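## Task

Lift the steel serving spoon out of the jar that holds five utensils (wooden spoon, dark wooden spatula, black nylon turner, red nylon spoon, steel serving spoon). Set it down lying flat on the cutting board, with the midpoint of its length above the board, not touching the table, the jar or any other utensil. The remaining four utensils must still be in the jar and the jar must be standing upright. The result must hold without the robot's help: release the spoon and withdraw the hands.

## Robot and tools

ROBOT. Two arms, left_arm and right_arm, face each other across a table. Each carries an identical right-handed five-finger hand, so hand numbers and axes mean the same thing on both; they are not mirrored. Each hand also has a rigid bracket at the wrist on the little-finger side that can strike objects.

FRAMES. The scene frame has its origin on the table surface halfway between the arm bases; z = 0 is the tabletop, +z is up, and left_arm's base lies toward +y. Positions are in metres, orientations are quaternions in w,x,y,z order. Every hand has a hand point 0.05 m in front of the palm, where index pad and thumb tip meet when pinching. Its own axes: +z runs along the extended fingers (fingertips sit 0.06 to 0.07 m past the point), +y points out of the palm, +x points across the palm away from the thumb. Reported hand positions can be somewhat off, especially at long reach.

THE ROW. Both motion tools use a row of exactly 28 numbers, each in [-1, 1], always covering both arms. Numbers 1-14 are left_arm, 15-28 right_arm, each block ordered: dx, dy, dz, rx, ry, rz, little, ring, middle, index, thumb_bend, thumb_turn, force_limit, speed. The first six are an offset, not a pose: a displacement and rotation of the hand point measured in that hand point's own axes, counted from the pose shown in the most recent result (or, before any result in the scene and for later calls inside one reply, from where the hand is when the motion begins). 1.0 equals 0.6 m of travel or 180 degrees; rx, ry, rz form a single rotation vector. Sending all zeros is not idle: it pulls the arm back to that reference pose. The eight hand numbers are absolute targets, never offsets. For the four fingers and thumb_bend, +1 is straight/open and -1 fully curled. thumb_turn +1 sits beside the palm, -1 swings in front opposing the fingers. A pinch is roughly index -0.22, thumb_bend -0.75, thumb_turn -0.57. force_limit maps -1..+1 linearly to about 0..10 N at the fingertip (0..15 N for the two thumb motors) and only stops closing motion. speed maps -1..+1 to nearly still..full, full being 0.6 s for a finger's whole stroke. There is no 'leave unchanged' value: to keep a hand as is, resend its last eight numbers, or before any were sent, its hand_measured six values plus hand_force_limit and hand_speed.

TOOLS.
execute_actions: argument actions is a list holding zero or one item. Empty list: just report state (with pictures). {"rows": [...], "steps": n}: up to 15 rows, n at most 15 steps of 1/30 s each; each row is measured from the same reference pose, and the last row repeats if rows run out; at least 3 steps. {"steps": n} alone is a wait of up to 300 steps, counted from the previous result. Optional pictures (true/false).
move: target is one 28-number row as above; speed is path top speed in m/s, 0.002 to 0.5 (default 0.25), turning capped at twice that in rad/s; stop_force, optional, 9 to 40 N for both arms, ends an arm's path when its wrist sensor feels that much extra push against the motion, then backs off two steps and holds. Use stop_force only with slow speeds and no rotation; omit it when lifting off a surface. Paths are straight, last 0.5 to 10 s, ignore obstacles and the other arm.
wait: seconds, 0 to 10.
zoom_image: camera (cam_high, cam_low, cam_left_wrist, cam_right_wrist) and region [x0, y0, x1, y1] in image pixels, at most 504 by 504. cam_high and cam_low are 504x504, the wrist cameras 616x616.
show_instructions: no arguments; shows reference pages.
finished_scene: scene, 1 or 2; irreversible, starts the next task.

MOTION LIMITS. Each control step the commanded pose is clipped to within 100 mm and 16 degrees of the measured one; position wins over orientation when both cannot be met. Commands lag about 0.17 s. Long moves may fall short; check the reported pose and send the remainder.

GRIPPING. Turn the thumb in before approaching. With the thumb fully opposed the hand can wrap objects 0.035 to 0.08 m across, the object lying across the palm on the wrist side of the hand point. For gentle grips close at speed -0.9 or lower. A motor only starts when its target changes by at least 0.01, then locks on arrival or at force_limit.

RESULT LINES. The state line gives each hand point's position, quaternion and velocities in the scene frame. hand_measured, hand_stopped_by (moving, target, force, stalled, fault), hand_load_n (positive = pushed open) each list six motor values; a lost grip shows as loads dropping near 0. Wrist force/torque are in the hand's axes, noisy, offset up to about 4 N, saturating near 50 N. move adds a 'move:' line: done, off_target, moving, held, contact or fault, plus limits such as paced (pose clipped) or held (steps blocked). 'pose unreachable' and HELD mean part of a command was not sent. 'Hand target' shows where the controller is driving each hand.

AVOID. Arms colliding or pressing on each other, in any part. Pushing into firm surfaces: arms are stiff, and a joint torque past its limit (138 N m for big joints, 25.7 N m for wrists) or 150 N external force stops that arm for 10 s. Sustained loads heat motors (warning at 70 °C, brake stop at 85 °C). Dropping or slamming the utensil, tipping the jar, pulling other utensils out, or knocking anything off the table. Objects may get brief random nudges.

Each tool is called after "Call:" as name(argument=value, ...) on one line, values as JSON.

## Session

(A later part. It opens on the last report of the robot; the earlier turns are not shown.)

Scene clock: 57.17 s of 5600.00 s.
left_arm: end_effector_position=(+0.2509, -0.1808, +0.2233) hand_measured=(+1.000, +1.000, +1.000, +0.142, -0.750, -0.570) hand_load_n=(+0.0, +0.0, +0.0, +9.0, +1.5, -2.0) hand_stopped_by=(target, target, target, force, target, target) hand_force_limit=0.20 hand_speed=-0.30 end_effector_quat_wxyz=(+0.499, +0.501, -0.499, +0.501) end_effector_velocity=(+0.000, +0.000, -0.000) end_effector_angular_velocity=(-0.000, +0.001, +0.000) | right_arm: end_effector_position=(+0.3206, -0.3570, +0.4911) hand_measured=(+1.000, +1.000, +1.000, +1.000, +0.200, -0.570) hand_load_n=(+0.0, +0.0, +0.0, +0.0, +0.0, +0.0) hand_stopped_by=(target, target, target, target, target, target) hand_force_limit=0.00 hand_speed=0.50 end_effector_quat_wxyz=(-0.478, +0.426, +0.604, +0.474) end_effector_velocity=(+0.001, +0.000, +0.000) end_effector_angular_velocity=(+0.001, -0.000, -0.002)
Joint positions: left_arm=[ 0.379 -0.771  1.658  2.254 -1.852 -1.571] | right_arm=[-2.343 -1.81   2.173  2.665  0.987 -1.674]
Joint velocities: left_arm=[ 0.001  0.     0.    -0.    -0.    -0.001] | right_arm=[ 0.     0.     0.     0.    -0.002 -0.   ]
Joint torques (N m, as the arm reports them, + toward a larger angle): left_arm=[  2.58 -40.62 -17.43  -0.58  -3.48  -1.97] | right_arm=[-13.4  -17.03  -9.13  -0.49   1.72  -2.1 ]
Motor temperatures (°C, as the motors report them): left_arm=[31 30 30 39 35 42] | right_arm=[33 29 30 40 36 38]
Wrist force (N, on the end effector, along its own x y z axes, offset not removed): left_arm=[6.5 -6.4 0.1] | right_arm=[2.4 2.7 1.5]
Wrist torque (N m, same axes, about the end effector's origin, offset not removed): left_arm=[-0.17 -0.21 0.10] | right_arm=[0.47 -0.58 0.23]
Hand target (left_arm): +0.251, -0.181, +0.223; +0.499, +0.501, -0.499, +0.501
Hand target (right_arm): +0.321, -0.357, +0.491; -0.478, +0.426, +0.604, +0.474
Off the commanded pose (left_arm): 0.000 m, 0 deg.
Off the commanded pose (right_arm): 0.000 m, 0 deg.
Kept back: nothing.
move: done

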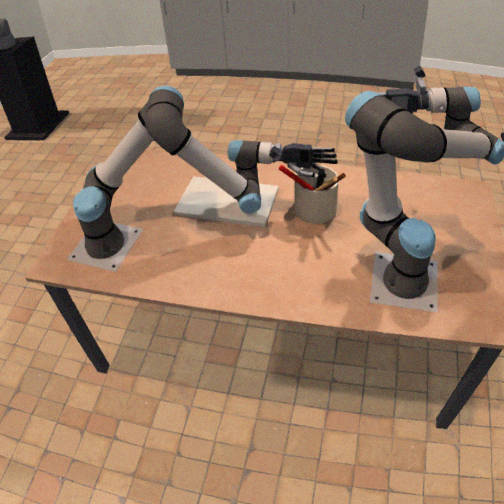

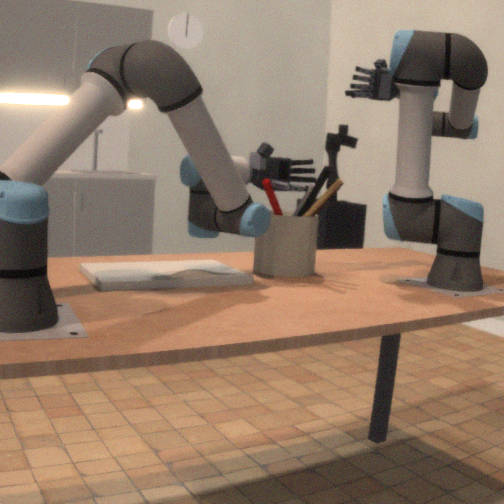

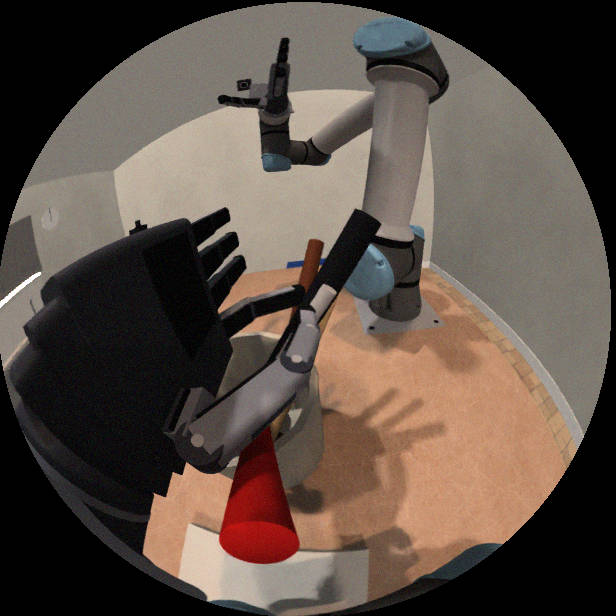

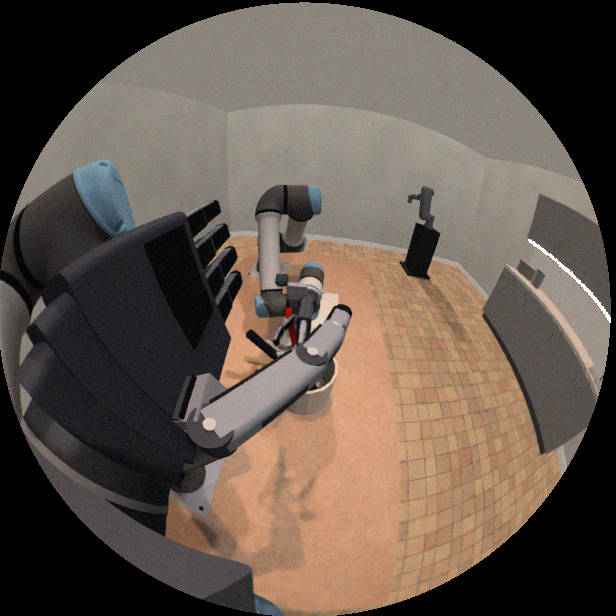

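Call:
move(target=[0,0,0,0,0,0,1,1,1,0.6,-0.75,-0.57,0.2,0.3,0,0,0,0,0,0,1,1,1,1,0.2,-0.57,0,0.5])

Call:
move(target=[0.12,0,-0.03,0,0,0,1,1,1,0.6,-0.75,-0.57,0.2,0.3,0,0,0,0,0,0,1,1,1,1,0.2,-0.57,0,0.5], speed=0.04)

Call:
move(target=[0,0,0,0.25,0,0,1,1,1,0.6,-0.75,-0.57,0.2,0.3,0,0,0,0,0,0,1,1,1,1,0.2,-0.57,0,0.5])

Call:
zoom_image(camera="cam_high", region=[230,120,390,240])

Scene clock: 58.60 s of 5600.00 s.
left_arm: end_effector_position=(+0.2509, -0.1808, +0.2233) hand_measured=(+1.000, +1.000, +1.000, +0.600, -0.750, -0.570) hand_load_n=(+0.0, +0.0, +0.0, +0.0, +0.0, +0.0) hand_stopped_by=(target, target, target, target, target, target) hand_force_limit=0.20 hand_speed=0.30 end_effector_quat_wxyz=(+0.499, +0.501, -0.499, +0.501) end_effector_velocity=(-0.000, -0.000, -0.001) end_effector_angular_velocity=(+0.001, +0.002, -0.002) | right_arm: end_effector_position=(+0.3206, -0.3570, +0.4911) hand_measured=(+1.000, +1.000, +1.000, +1.000, +0.200, -0.570) hand_load_n=(+0.0, +0.0, +0.0, +0.0, +0.0, +0.0) hand_stopped_by=(target, target, target, target, target, target) hand_force_limit=0.00 hand_speed=0.50 end_effector_quat_wxyz=(-0.478, +0.426, +0.604, +0.474) end_effector_velocity=(+0.000, -0.000, +0.000) end_effector_angular_velocity=(+0.001, -0.001, +0.000)
Joint positions: left_arm=[ 0.379 -0.771  1.658  2.254 -1.852 -1.571] | right_arm=[-2.343 -1.81   2.173  2.665  0.987 -1.674]
Joint velocities: left_arm=[-0.     0.001 -0.     0.    -0.001 -0.002] | right_arm=[-0.     0.001 -0.    -0.     0.    -0.002]
Joint torques (N m, as the arm reports them, + toward a larger angle): left_arm=[ -1.27 -45.06 -15.36  -2.64   2.31  -1.42] | right_arm=[-12.6  -17.02  -7.86  -0.61   1.78  -2.07]
Motor temperatures (°C, as the motors report them): left_arm=[31 30 30 39 35 42] | right_arm=[33 29 30 40 36 38]
Wrist force (N, on the end effector, along its own x y z axes, offset not removed): left_arm=[0.8 -1.4 -0.1] | right_arm=[0.4 1.4 2.5]
Wrist torque (N m, same axes, about the end effector's origin, offset not removed): left_arm=[-0.11 -0.29 0.12] | right_arm=[0.29 -0.20 0.05]
Hand target (left_arm): +0.251, -0.181, +0.223; +0.499, +0.501, -0.499, +0.501
Hand target (right_arm): +0.321, -0.357, +0.491; -0.478, +0.426, +0.604, +0.474
Off the commanded pose (left_arm): 0.000 m, 0 deg.
Off the commanded pose (right_arm): 0.000 m, 0 deg.
Kept back: nothing.
move: done

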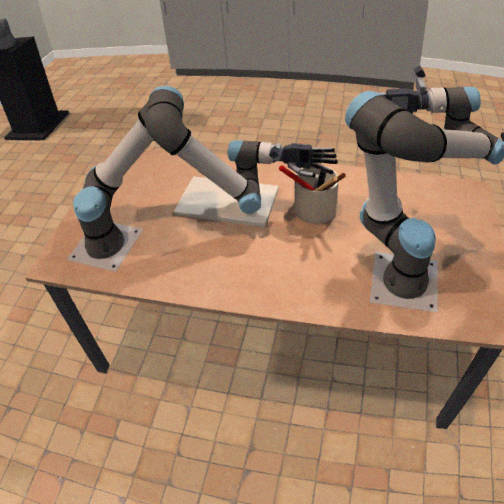

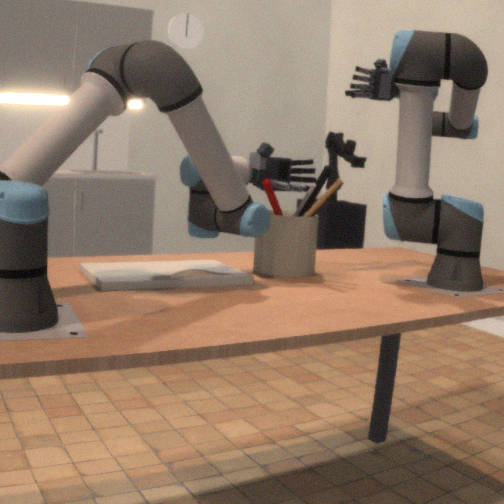

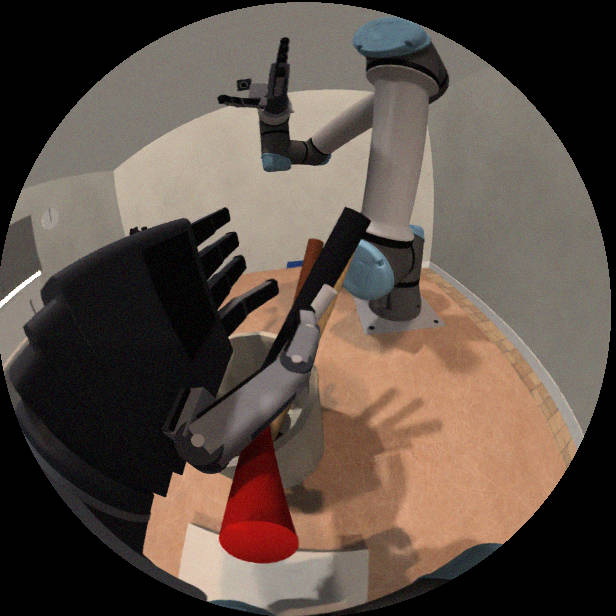

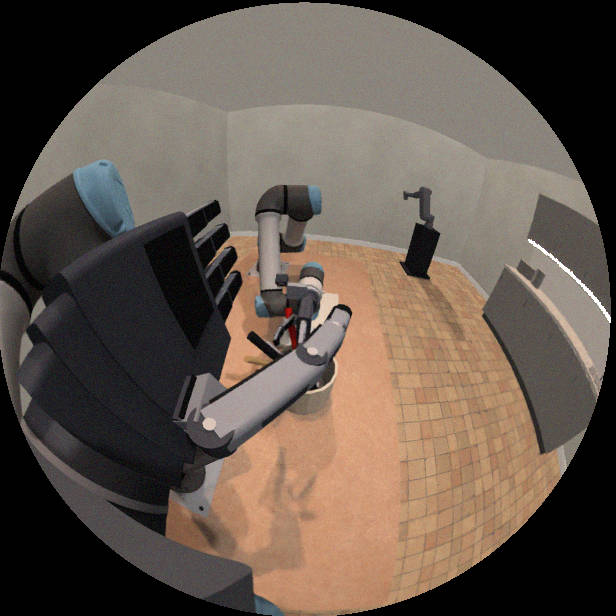

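Scene clock: 60.90 s of 5600.00 s.
left_arm: end_effector_position=(+0.2509, -0.1629, +0.2950) hand_measured=(+1.000, +1.000, +1.000, +0.600, -0.750, -0.570) hand_load_n=(+0.0, +0.0, +0.0, +0.0, +0.0, +0.0) hand_stopped_by=(target, target, target, target, target, target) hand_force_limit=0.20 hand_speed=0.30 end_effector_quat_wxyz=(+0.499, +0.501, -0.499, +0.501) end_effector_velocity=(+0.001, +0.001, +0.003) end_effector_angular_velocity=(-0.001, +0.001, +0.002) | right_arm: end_effector_position=(+0.3206, -0.3570, +0.4911) hand_measured=(+1.000, +1.000, +1.000, +1.000, +0.200, -0.570) hand_load_n=(+0.0, +0.0, +0.0, +0.0, +0.0, +0.0) hand_stopped_by=(target, target, target, target, target, target) hand_force_limit=0.00 hand_speed=0.50 end_effector_quat_wxyz=(-0.478, +0.426, +0.604, +0.474) end_effector_velocity=(-0.001, +0.000, -0.000) end_effector_angular_velocity=(-0.000, +0.001, +0.002)
Joint positions: left_arm=[ 0.389 -0.921  1.698  2.365 -1.861 -1.571] | right_arm=[-2.343 -1.81   2.173  2.665  0.987 -1.674]
Joint velocities: left_arm=[ 0.001 -0.006  0.001  0.004  0.    -0.001] | right_arm=[ 0.001 -0.    -0.     0.     0.001  0.001]
Joint torques (N m, as the arm reports them, + toward a larger angle): left_arm=[  7.54 -57.53 -10.67   1.4   -2.2    0.01] | right_arm=[-12.91 -16.29  -8.64  -0.47   1.75  -1.93]
Motor temperatures (°C, as the motors report them): left_arm=[31 30 30 39 35 42] | right_arm=[33 29 30 40 36 38]
Wrist force (N, on the end effector, along its own x y z axes, offset not removed): left_arm=[-0.2 -1.3 1.1] | right_arm=[2.0 1.5 2.3]
Wrist torque (N m, same axes, about the end effector's origin, offset not removed): left_arm=[-0.28 -0.26 0.06] | right_arm=[0.29 -0.50 0.09]
Hand target (left_arm): +0.251, -0.163, +0.295; +0.499, +0.501, -0.499, +0.501
Hand target (right_arm): +0.321, -0.357, +0.491; -0.478, +0.426, +0.604, +0.474
Off the commanded pose (left_arm): 0.000 m, 0 deg.
Off the commanded pose (right_arm): 0.000 m, 0 deg.
Kept back: nothing.
move: done

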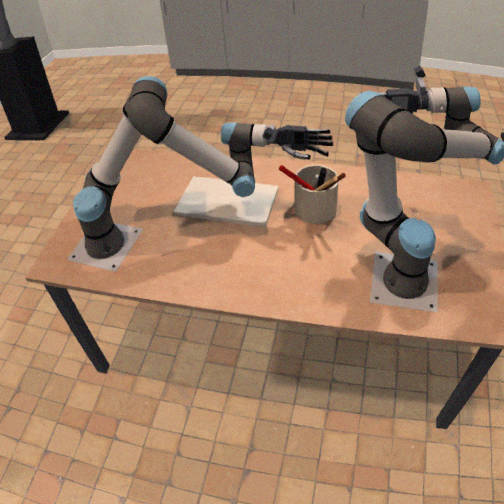

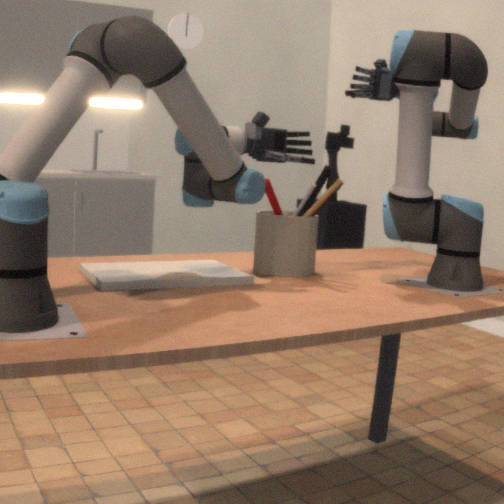

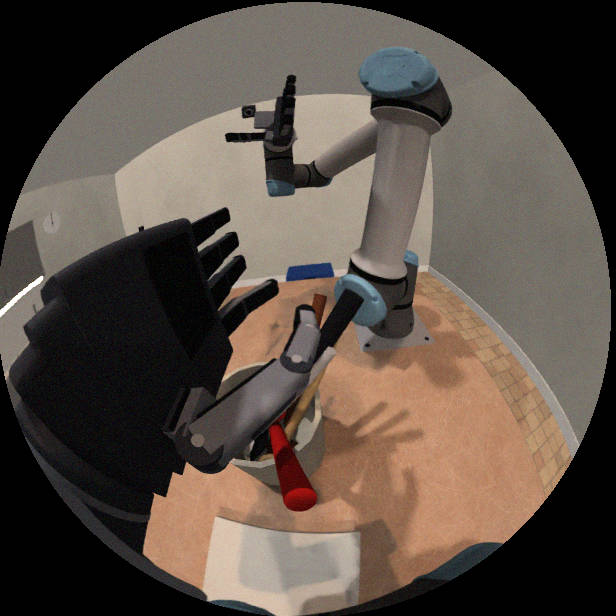

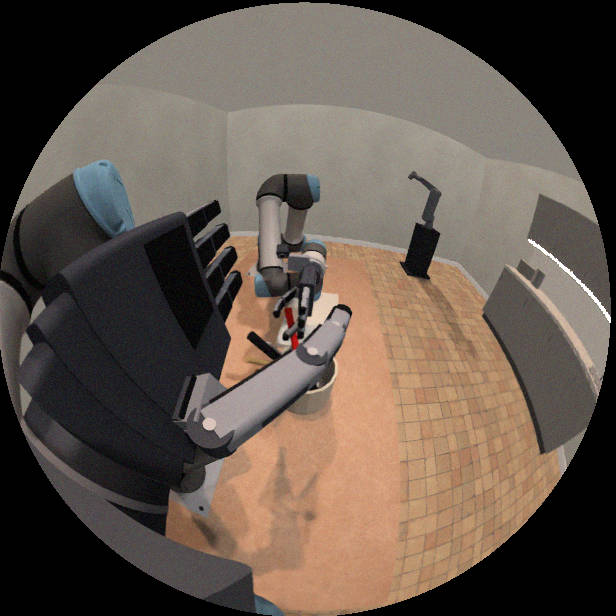

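Scene clock: 63.10 s of 5600.00 s.
left_arm: end_effector_position=(+0.2509, -0.1631, +0.2949) hand_measured=(+1.000, +1.000, +1.000, +0.600, -0.750, -0.570) hand_load_n=(+0.0, +0.0, +0.0, +0.0, +0.0, +0.0) hand_stopped_by=(target, target, target, target, target, target) hand_force_limit=0.20 hand_speed=0.30 end_effector_quat_wxyz=(+0.270, +0.654, -0.270, +0.653) end_effector_velocity=(-0.001, -0.001, +0.000) end_effector_angular_velocity=(+0.001, -0.001, +0.014) | right_arm: end_effector_position=(+0.3206, -0.3570, +0.4911) hand_measured=(+1.000, +1.000, +1.000, +1.000, +0.200, -0.570) hand_load_n=(+0.0, +0.0, +0.0, +0.0, +0.0, +0.0) hand_stopped_by=(target, target, target, target, target, target) hand_force_limit=0.00 hand_speed=0.50 end_effector_quat_wxyz=(-0.478, +0.426, +0.604, +0.474) end_effector_velocity=(+0.000, +0.000, +0.000) end_effector_angular_velocity=(+0.000, -0.001, +0.001)
Joint positions: left_arm=[ 0.007 -0.989  1.825  2.307 -0.696 -1.573] | right_arm=[-2.343 -1.81   2.173  2.665  0.987 -1.674]
Joint velocities: left_arm=[-0.007  0.003 -0.007  0.004  0.021  0.001] | right_arm=[ 0.001  0.    -0.     0.    -0.    -0.001]
Joint torques (N m, as the arm reports them, + toward a larger angle): left_arm=[ -7.55 -29.83 -24.54   1.21   2.53   2.36] | right_arm=[-12.38 -17.18  -9.28  -0.44   1.67  -2.15]
Motor temperatures (°C, as the motors report them): left_arm=[31 30 30 39 35 42] | right_arm=[33 29 30 40 36 38]
Wrist force (N, on the end effector, along its own x y z axes, offset not removed): left_arm=[1.1 -1.3 -0.2] | right_arm=[0.8 2.2 2.1]
Wrist torque (N m, same axes, about the end effector's origin, offset not removed): left_arm=[-0.19 -0.35 0.18] | right_arm=[0.39 -0.39 0.00]
Hand target (left_arm): +0.251, -0.163, +0.295; +0.269, +0.654, -0.269, +0.653
Hand target (right_arm): +0.321, -0.357, +0.491; -0.478, +0.426, +0.604, +0.474
Off the commanded pose (left_arm): 0.000 m, 0 deg.
Off the commanded pose (right_arm): 0.000 m, 0 deg.
Kept back: nothing.
move: done

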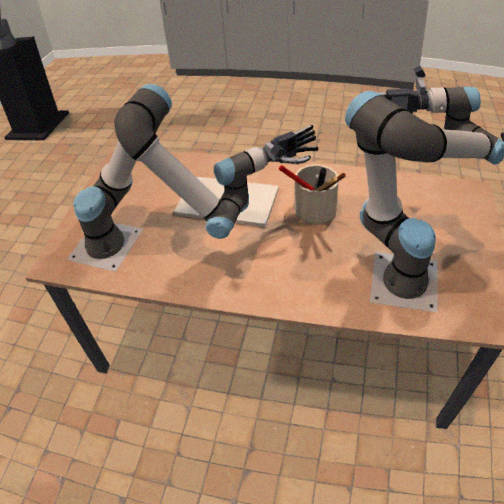

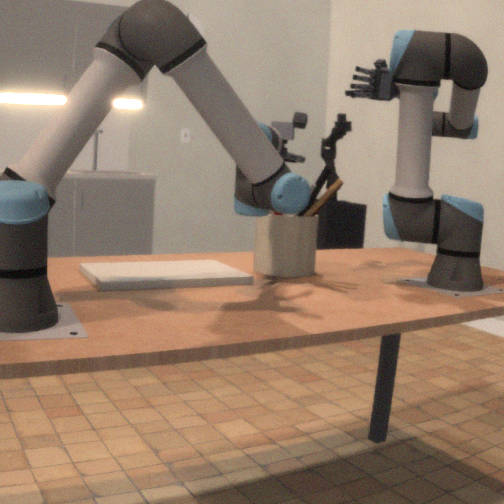

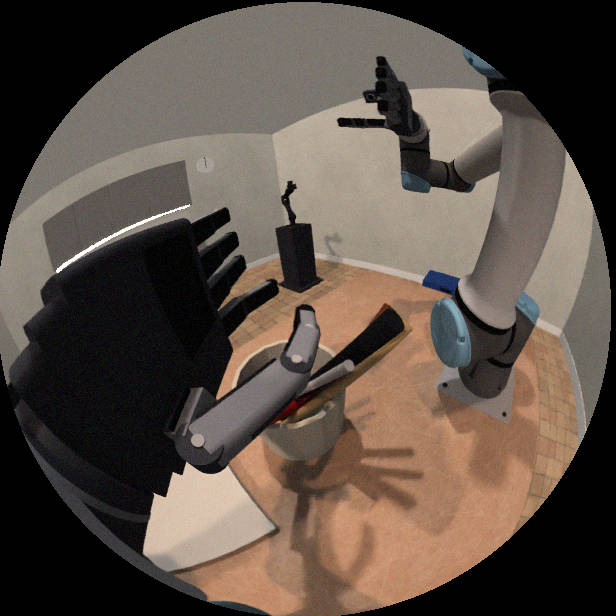

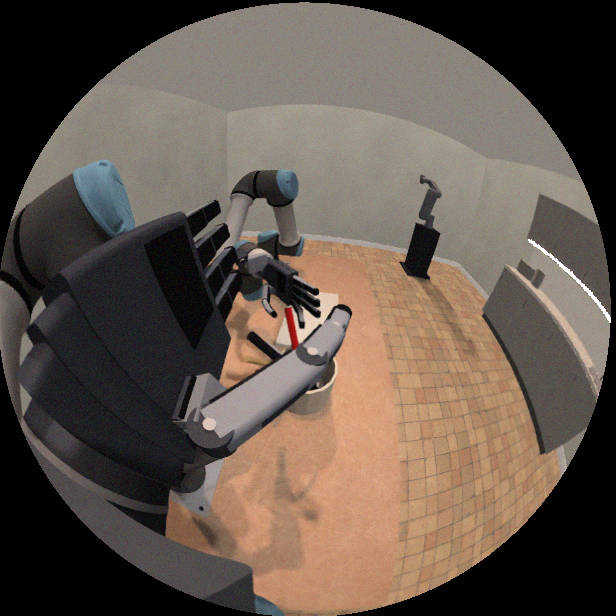

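Region (230, 120, 390, 240) of cam_high's 504x504 image, scaled by 3.150, with more detail than that image has; it fills the top 378 rows of this view, and the rest is white.

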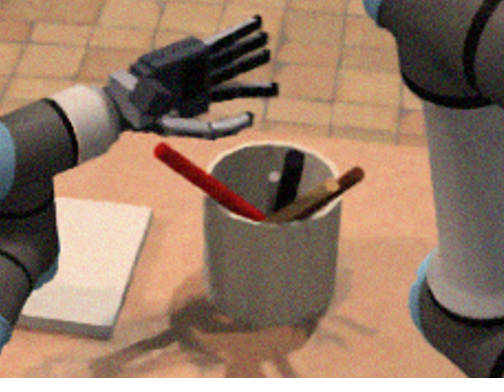

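Call:
move(target=[0,-0.05,0.022,0,0,0,1,1,1,0.2,-0.75,-0.57,0.2,0.3,0,0,0,0,0,0,1,1,1,1,0.2,-0.57,0,0.5], speed=0.05)

Call:
move(target=[-0.115,0,0,0,0,0,1,1,1,0.2,-0.75,-0.57,0.2,0.3,0,0,0,0,0,0,1,1,1,1,0.2,-0.57,0,0.5], speed=0.02, stop_force=9)

Call:
zoom_image(camera="cam_left_wrist", region=[150,200,500,550])

Call:
zoom_image(camera="cam_high", region=[230,120,390,240])

Scene clock: 64.43 s of 5600.00 s.
left_arm: end_effector_position=(+0.2811, -0.1512, +0.2949) hand_measured=(+1.000, +1.000, +1.000, +0.200, -0.750, -0.570) hand_load_n=(+0.0, +0.0, +0.0, +0.0, +0.0, +0.0) hand_stopped_by=(target, target, target, target, target, target) hand_force_limit=0.20 hand_speed=0.30 end_effector_quat_wxyz=(+0.270, +0.654, -0.270, +0.653) end_effector_velocity=(+0.001, +0.000, -0.001) end_effector_angular_velocity=(+0.002, -0.000, -0.002) | right_arm: end_effector_position=(+0.3206, -0.3570, +0.4911) hand_measured=(+1.000, +1.000, +1.000, +1.000, +0.200, -0.570) hand_load_n=(+0.0, +0.0, +0.0, +0.0, +0.0, +0.0) hand_stopped_by=(target, target, target, target, target, target) hand_force_limit=0.00 hand_speed=0.50 end_effector_quat_wxyz=(-0.478, +0.426, +0.604, +0.474) end_effector_velocity=(-0.000, -0.000, -0.000) end_effector_angular_velocity=(+0.000, +0.001, +0.001)
Joint positions: left_arm=[ 0.066 -0.998  1.842  2.298 -0.755 -1.572] | right_arm=[-2.343 -1.81   2.173  2.665  0.987 -1.674]
Joint velocities: left_arm=[ 0.004  0.     0.001  0.    -0.006  0.   ] | right_arm=[-0.     0.     0.     0.     0.001  0.   ]
Joint torques (N m, as the arm reports them, + toward a larger angle): left_arm=[  7.39 -52.83 -10.69  -3.64  -2.21   2.34] | right_arm=[-12.31 -17.26  -9.52  -0.58   1.79  -1.97]
Motor temperatures (°C, as the motors report them): left_arm=[31 30 30 39 35 42] | right_arm=[33 29 30 40 36 38]
Wrist force (N, on the end effector, along its own x y z axes, offset not removed): left_arm=[0.1 -2.4 1.3] | right_arm=[1.0 3.6 0.8]
Wrist torque (N m, same axes, about the end effector's origin, offset not removed): left_arm=[-0.39 -0.32 0.07] | right_arm=[0.59 -0.36 0.10]
Hand target (left_arm): +0.281, -0.151, +0.295; +0.270, +0.654, -0.270, +0.653
Hand target (right_arm): +0.321, -0.357, +0.491; -0.478, +0.426, +0.604, +0.474
Off the commanded pose (left_arm): 0.000 m, 0 deg.
Off the commanded pose (right_arm): 0.000 m, 0 deg.
Kept back: nothing.
move: done

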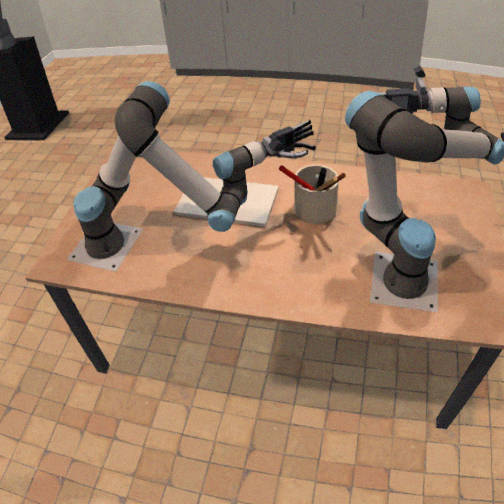

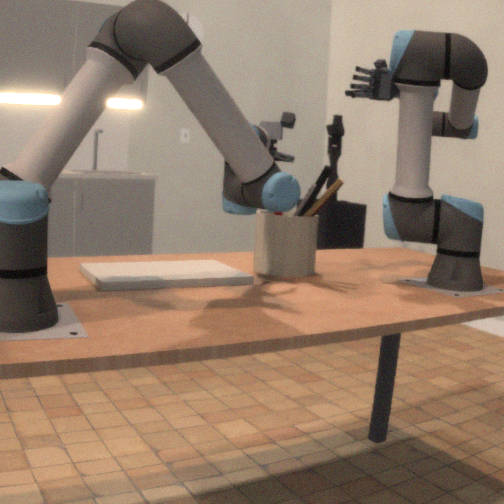

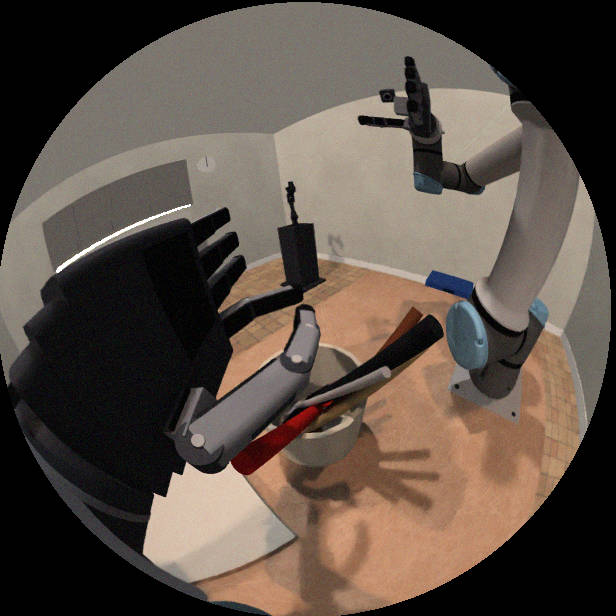

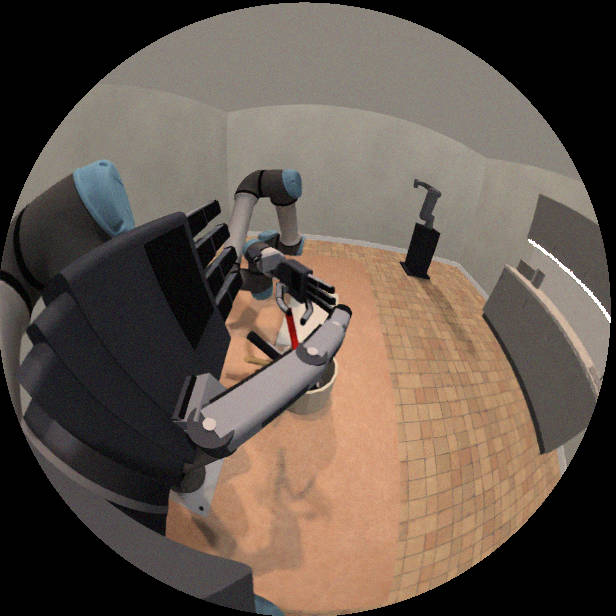

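Scene clock: 67.13 s of 5600.00 s.
left_arm: end_effector_position=(+0.2810, -0.1511, +0.2490) hand_measured=(+1.000, +1.000, +1.000, +0.200, -0.750, -0.570) hand_load_n=(+0.0, +0.0, +0.0, +0.0, +0.0, +0.0) hand_stopped_by=(target, target, target, target, target, target) hand_force_limit=0.20 hand_speed=0.30 end_effector_quat_wxyz=(+0.270, +0.654, -0.270, +0.653) end_effector_velocity=(+0.001, -0.000, +0.004) end_effector_angular_velocity=(+0.010, -0.000, +0.001) | right_arm: end_effector_position=(+0.3206, -0.3570, +0.4911) hand_measured=(+1.000, +1.000, +1.000, +1.000, +0.200, -0.570) hand_load_n=(+0.0, +0.0, +0.0, +0.0, +0.0, +0.0) hand_stopped_by=(target, target, target, target, target, target) hand_force_limit=0.00 hand_speed=0.50 end_effector_quat_wxyz=(-0.478, +0.426, +0.604, +0.474) end_effector_velocity=(+0.000, +0.000, -0.000) end_effector_angular_velocity=(-0.000, +0.000, -0.001)
Joint positions: left_arm=[ 0.066 -0.91   1.854  2.199 -0.755 -1.572] | right_arm=[-2.343 -1.81   2.173  2.665  0.987 -1.674]
Joint velocities: left_arm=[ 0.001 -0.013 -0.     0.023  0.001 -0.   ] | right_arm=[ 0.    -0.     0.    -0.    -0.001  0.   ]
Joint torques (N m, as the arm reports them, + toward a larger angle): left_arm=[ -9.03 -37.78   0.76   4.07   0.8   -1.32] | right_arm=[-12.29 -16.69  -8.05  -0.38   1.84  -2.11]
Motor temperatures (°C, as the motors report them): left_arm=[31 30 30 39 35 42] | right_arm=[33 29 30 40 36 38]
Wrist force (N, on the end effector, along its own x y z axes, offset not removed): left_arm=[25.8 -4.4 0.4] | right_arm=[1.3 0.5 2.8]
Wrist torque (N m, same axes, about the end effector's origin, offset not removed): left_arm=[-0.46 -2.10 1.32] | right_arm=[0.00 -0.42 0.02]
Hand target (left_arm): +0.281, -0.151, +0.250; +0.270, +0.654, -0.270, +0.653
Hand target (right_arm): +0.321, -0.357, +0.491; -0.478, +0.426, +0.604, +0.474
Off the commanded pose (left_arm): 0.023 m, 0 deg.
Off the commanded pose (right_arm): 0.000 m, 0 deg.
Kept back: nothing.
move: contact (left_arm)

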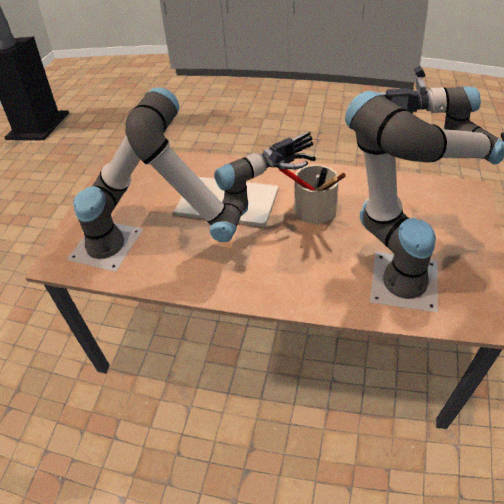

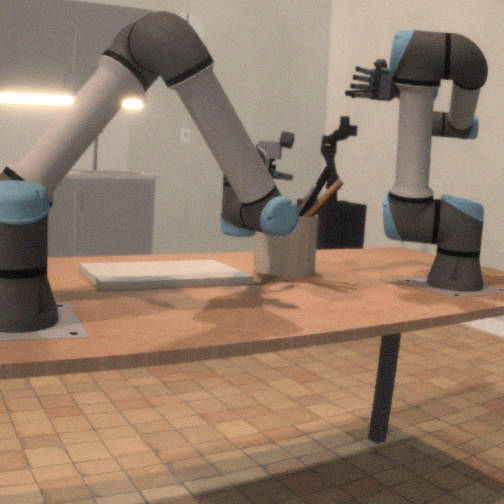

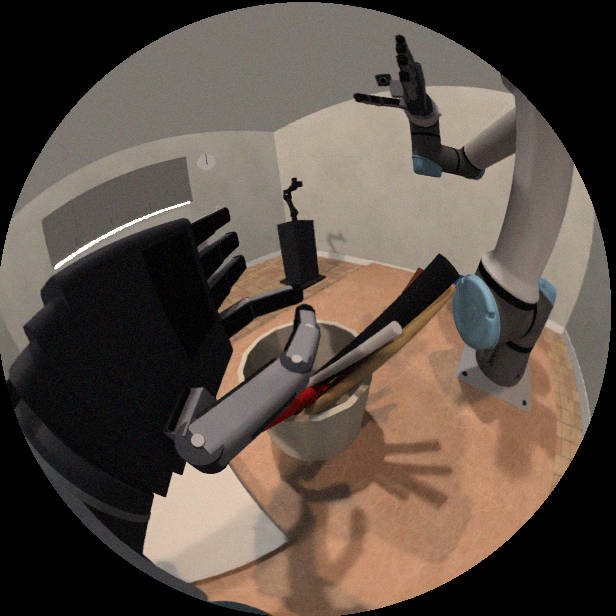

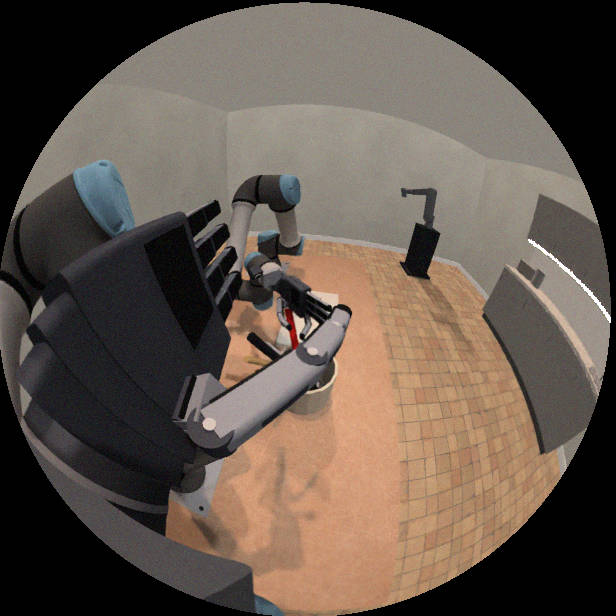

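Region (150, 200, 500, 550) of cam_left_wrist's 616x616 image, scaled by 1.440, with more detail than that image has.

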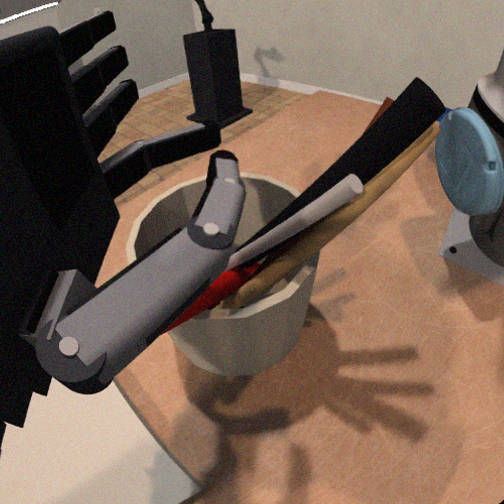

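Region (230, 120, 390, 240) of cam_high's 504x504 image, scaled by 3.150, with more detail than that image has; it fills the top 378 rows of this view, and the rest is white.

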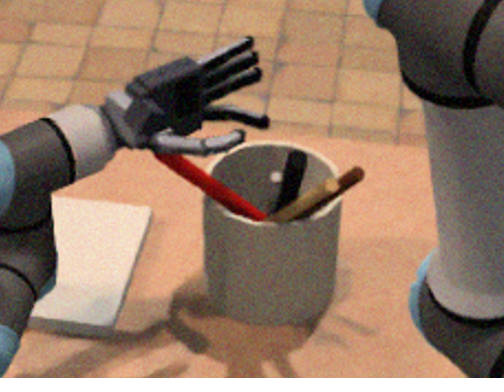

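Call:
move(target=[0.02,0,0,0,-0.18,0,1,1,1,0.2,-0.75,-0.57,0.2,0.3,0,0,0,0,0,0,1,1,1,1,0.2,-0.57,0,0.5], speed=0.03)

Call:
move(target=[-0.045,0.03,0.028,0,0,0,1,1,1,0.2,-0.75,-0.57,0.2,0.3,0,0,0,0,0,0,1,1,1,1,0.2,-0.57,0,0.5], speed=0.02, stop_force=9)

Call:
zoom_image(camera="cam_left_wrist", region=[150,200,500,550])

Call:
zoom_image(camera="cam_high", region=[230,120,390,240])

Scene clock: 77.00 s of 5600.00 s.
left_arm: end_effector_position=(+0.2810, -0.1511, +0.2610) hand_measured=(+1.000, +1.000, +1.000, +0.200, -0.750, -0.570) hand_load_n=(+0.0, +0.0, +0.0, +0.0, +0.0, +0.0) hand_stopped_by=(target, target, target, target, target, target) hand_force_limit=0.20 hand_speed=0.30 end_effector_quat_wxyz=(+0.184, +0.810, -0.334, +0.446) end_effector_velocity=(-0.000, -0.000, -0.000) end_effector_angular_velocity=(+0.015, +0.012, -0.000) | right_arm: end_effector_position=(+0.3206, -0.3570, +0.4911) hand_measured=(+1.000, +1.000, +1.000, +1.000, +0.200, -0.570) hand_load_n=(+0.0, +0.0, +0.0, +0.0, +0.0, +0.0) hand_stopped_by=(target, target, target, target, target, target) hand_force_limit=0.00 hand_speed=0.50 end_effector_quat_wxyz=(-0.478, +0.426, +0.604, +0.474) end_effector_velocity=(-0.000, +0.000, -0.000) end_effector_angular_velocity=(+0.000, -0.000, +0.002)
Joint positions: left_arm=[ 0.142 -1.215  1.798  3.267 -0.965 -2.026] | right_arm=[-2.343 -1.81   2.173  2.665  0.987 -1.674]
Joint velocities: left_arm=[ 0.003 -0.004 -0.01   0.033 -0.01  -0.008] | right_arm=[ 0.    -0.     0.     0.     0.001 -0.001]
Joint torques (N m, as the arm reports them, + toward a larger angle): left_arm=[  7.5  -48.72 -29.31   0.06  -1.43  -2.19] | right_arm=[-12.59 -17.23  -8.88  -0.47   1.96  -1.93]
Motor temperatures (°C, as the motors report them): left_arm=[31 30 30 39 35 42] | right_arm=[33 29 30 40 36 38]
Wrist force (N, on the end effector, along its own x y z axes, offset not removed): left_arm=[-1.2 -1.7 1.0] | right_arm=[2.8 2.2 2.6]
Wrist torque (N m, same axes, about the end effector's origin, offset not removed): left_arm=[-0.31 -0.08 0.00] | right_arm=[0.33 -0.69 0.15]
Hand target (left_arm): +0.281, -0.151, +0.261; +0.184, +0.810, -0.334, +0.445
Hand target (right_arm): +0.321, -0.357, +0.491; -0.478, +0.426, +0.604, +0.474
Off the commanded pose (left_arm): 0.000 m, 0 deg.
Off the commanded pose (right_arm): 0.000 m, 0 deg.
Kept back: nothing.
move: done

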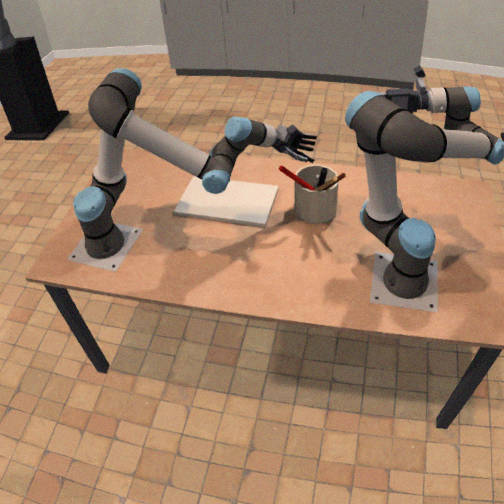

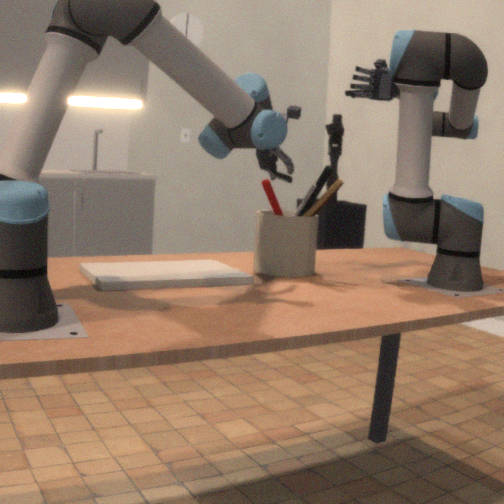

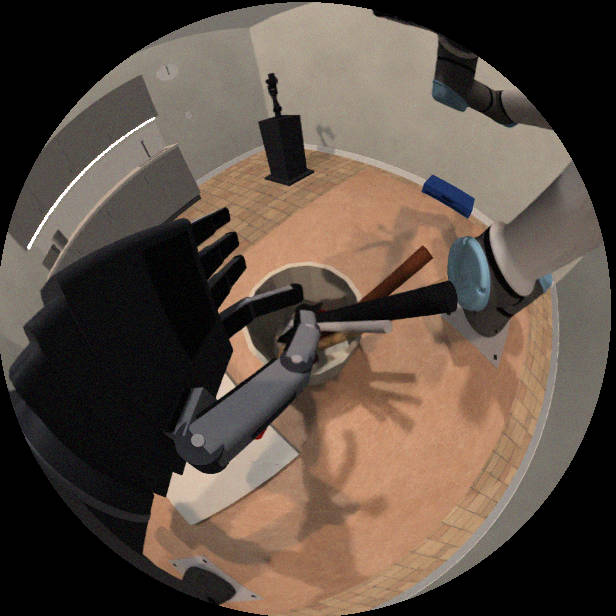

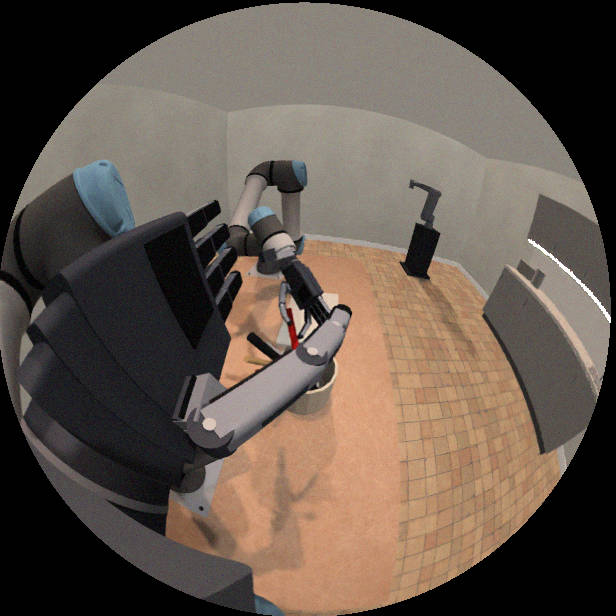

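Scene clock: 79.17 s of 5600.00 s.
left_arm: end_effector_position=(+0.2682, -0.1636, +0.2295) hand_measured=(+1.000, +1.000, +1.000, +0.200, -0.750, -0.570) hand_load_n=(+0.0, +0.0, +0.0, +0.0, +0.0, +0.0) hand_stopped_by=(target, target, target, target, target, target) hand_force_limit=0.20 hand_speed=0.30 end_effector_quat_wxyz=(+0.184, +0.810, -0.334, +0.446) end_effector_velocity=(-0.002, -0.001, -0.004) end_effector_angular_velocity=(+0.002, -0.001, -0.000) | right_arm: end_effector_position=(+0.3206, -0.3570, +0.4911) hand_measured=(+1.000, +1.000, +1.000, +1.000, +0.200, -0.570) hand_load_n=(+0.0, +0.0, +0.0, +0.0, +0.0, +0.0) hand_stopped_by=(target, target, target, target, target, target) hand_force_limit=0.00 hand_speed=0.50 end_effector_quat_wxyz=(-0.478, +0.426, +0.604, +0.474) end_effector_velocity=(-0.000, -0.000, +0.000) end_effector_angular_velocity=(-0.000, -0.001, +0.001)
Joint positions: left_arm=[ 0.117 -1.157  1.806  3.212 -0.947 -2.045] | right_arm=[-2.343 -1.81   2.173  2.665  0.987 -1.674]
Joint velocities: left_arm=[-0.003  0.007  0.    -0.004  0.003 -0.002] | right_arm=[-0.     0.    -0.     0.     0.001 -0.001]
Joint torques (N m, as the arm reports them, + toward a larger angle): left_arm=[ -7.02 -29.33 -14.44  -4.91   2.85  -2.24] | right_arm=[-12.34 -17.73  -8.92  -0.56   1.96  -2.12]
Motor temperatures (°C, as the motors report them): left_arm=[31 30 30 39 35 42] | right_arm=[33 29 30 40 36 38]
Wrist force (N, on the end effector, along its own x y z axes, offset not removed): left_arm=[0.4 -1.4 1.6] | right_arm=[0.9 1.4 1.5]
Wrist torque (N m, same axes, about the end effector's origin, offset not removed): left_arm=[-0.23 -0.32 0.05] | right_arm=[0.32 -0.35 -0.01]
Hand target (left_arm): +0.268, -0.164, +0.229; +0.184, +0.810, -0.334, +0.446
Hand target (right_arm): +0.321, -0.357, +0.491; -0.478, +0.426, +0.604, +0.474
Off the commanded pose (left_arm): 0.000 m, 0 deg.
Off the commanded pose (right_arm): 0.000 m, 0 deg.
Kept back: nothing.
move: done

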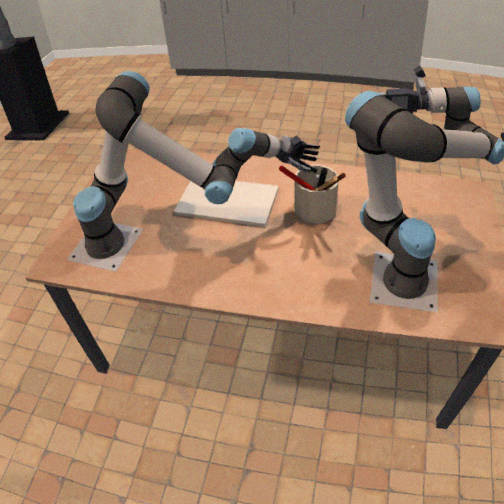

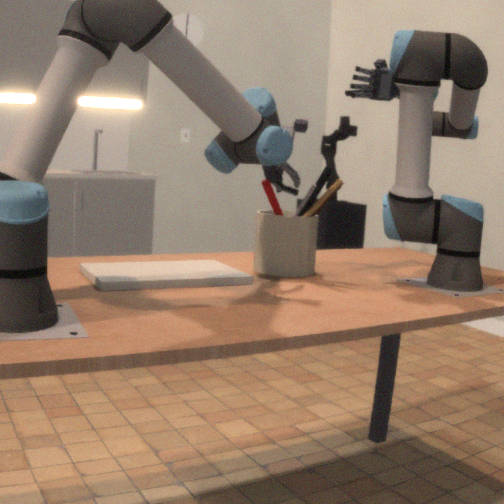

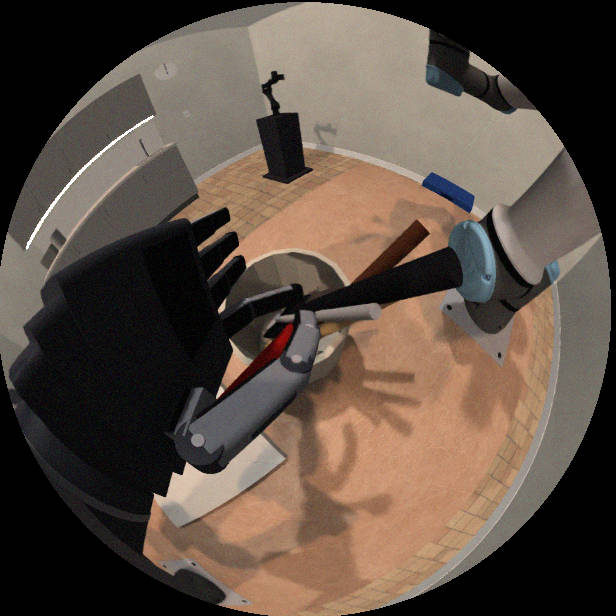

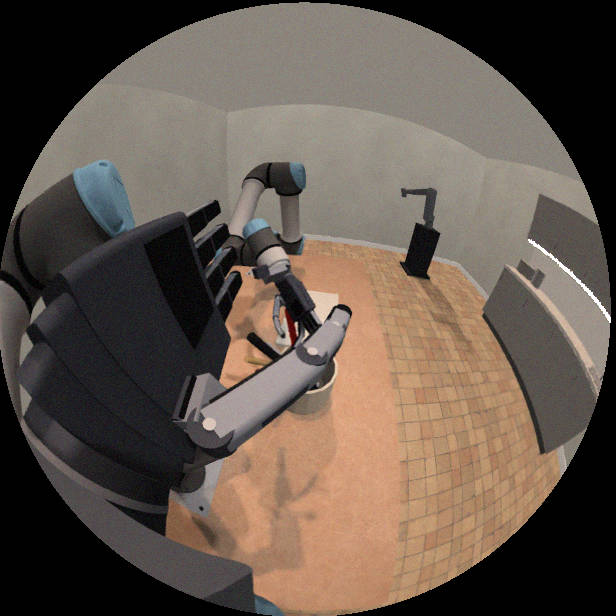

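Region (150, 200, 500, 550) of cam_left_wrist's 616x616 image, scaled by 1.440, with more detail than that image has.

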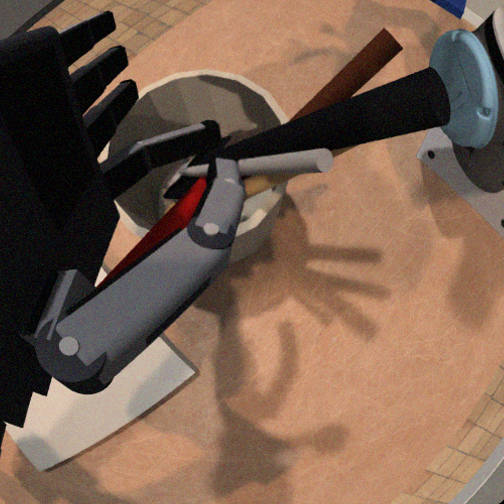

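Region (230, 120, 390, 240) of cam_high's 504x504 image, scaled by 3.150, with more detail than that image has; it fills the top 378 rows of this view, and the rest is white.

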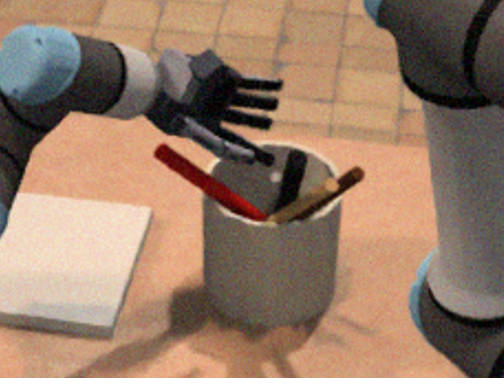

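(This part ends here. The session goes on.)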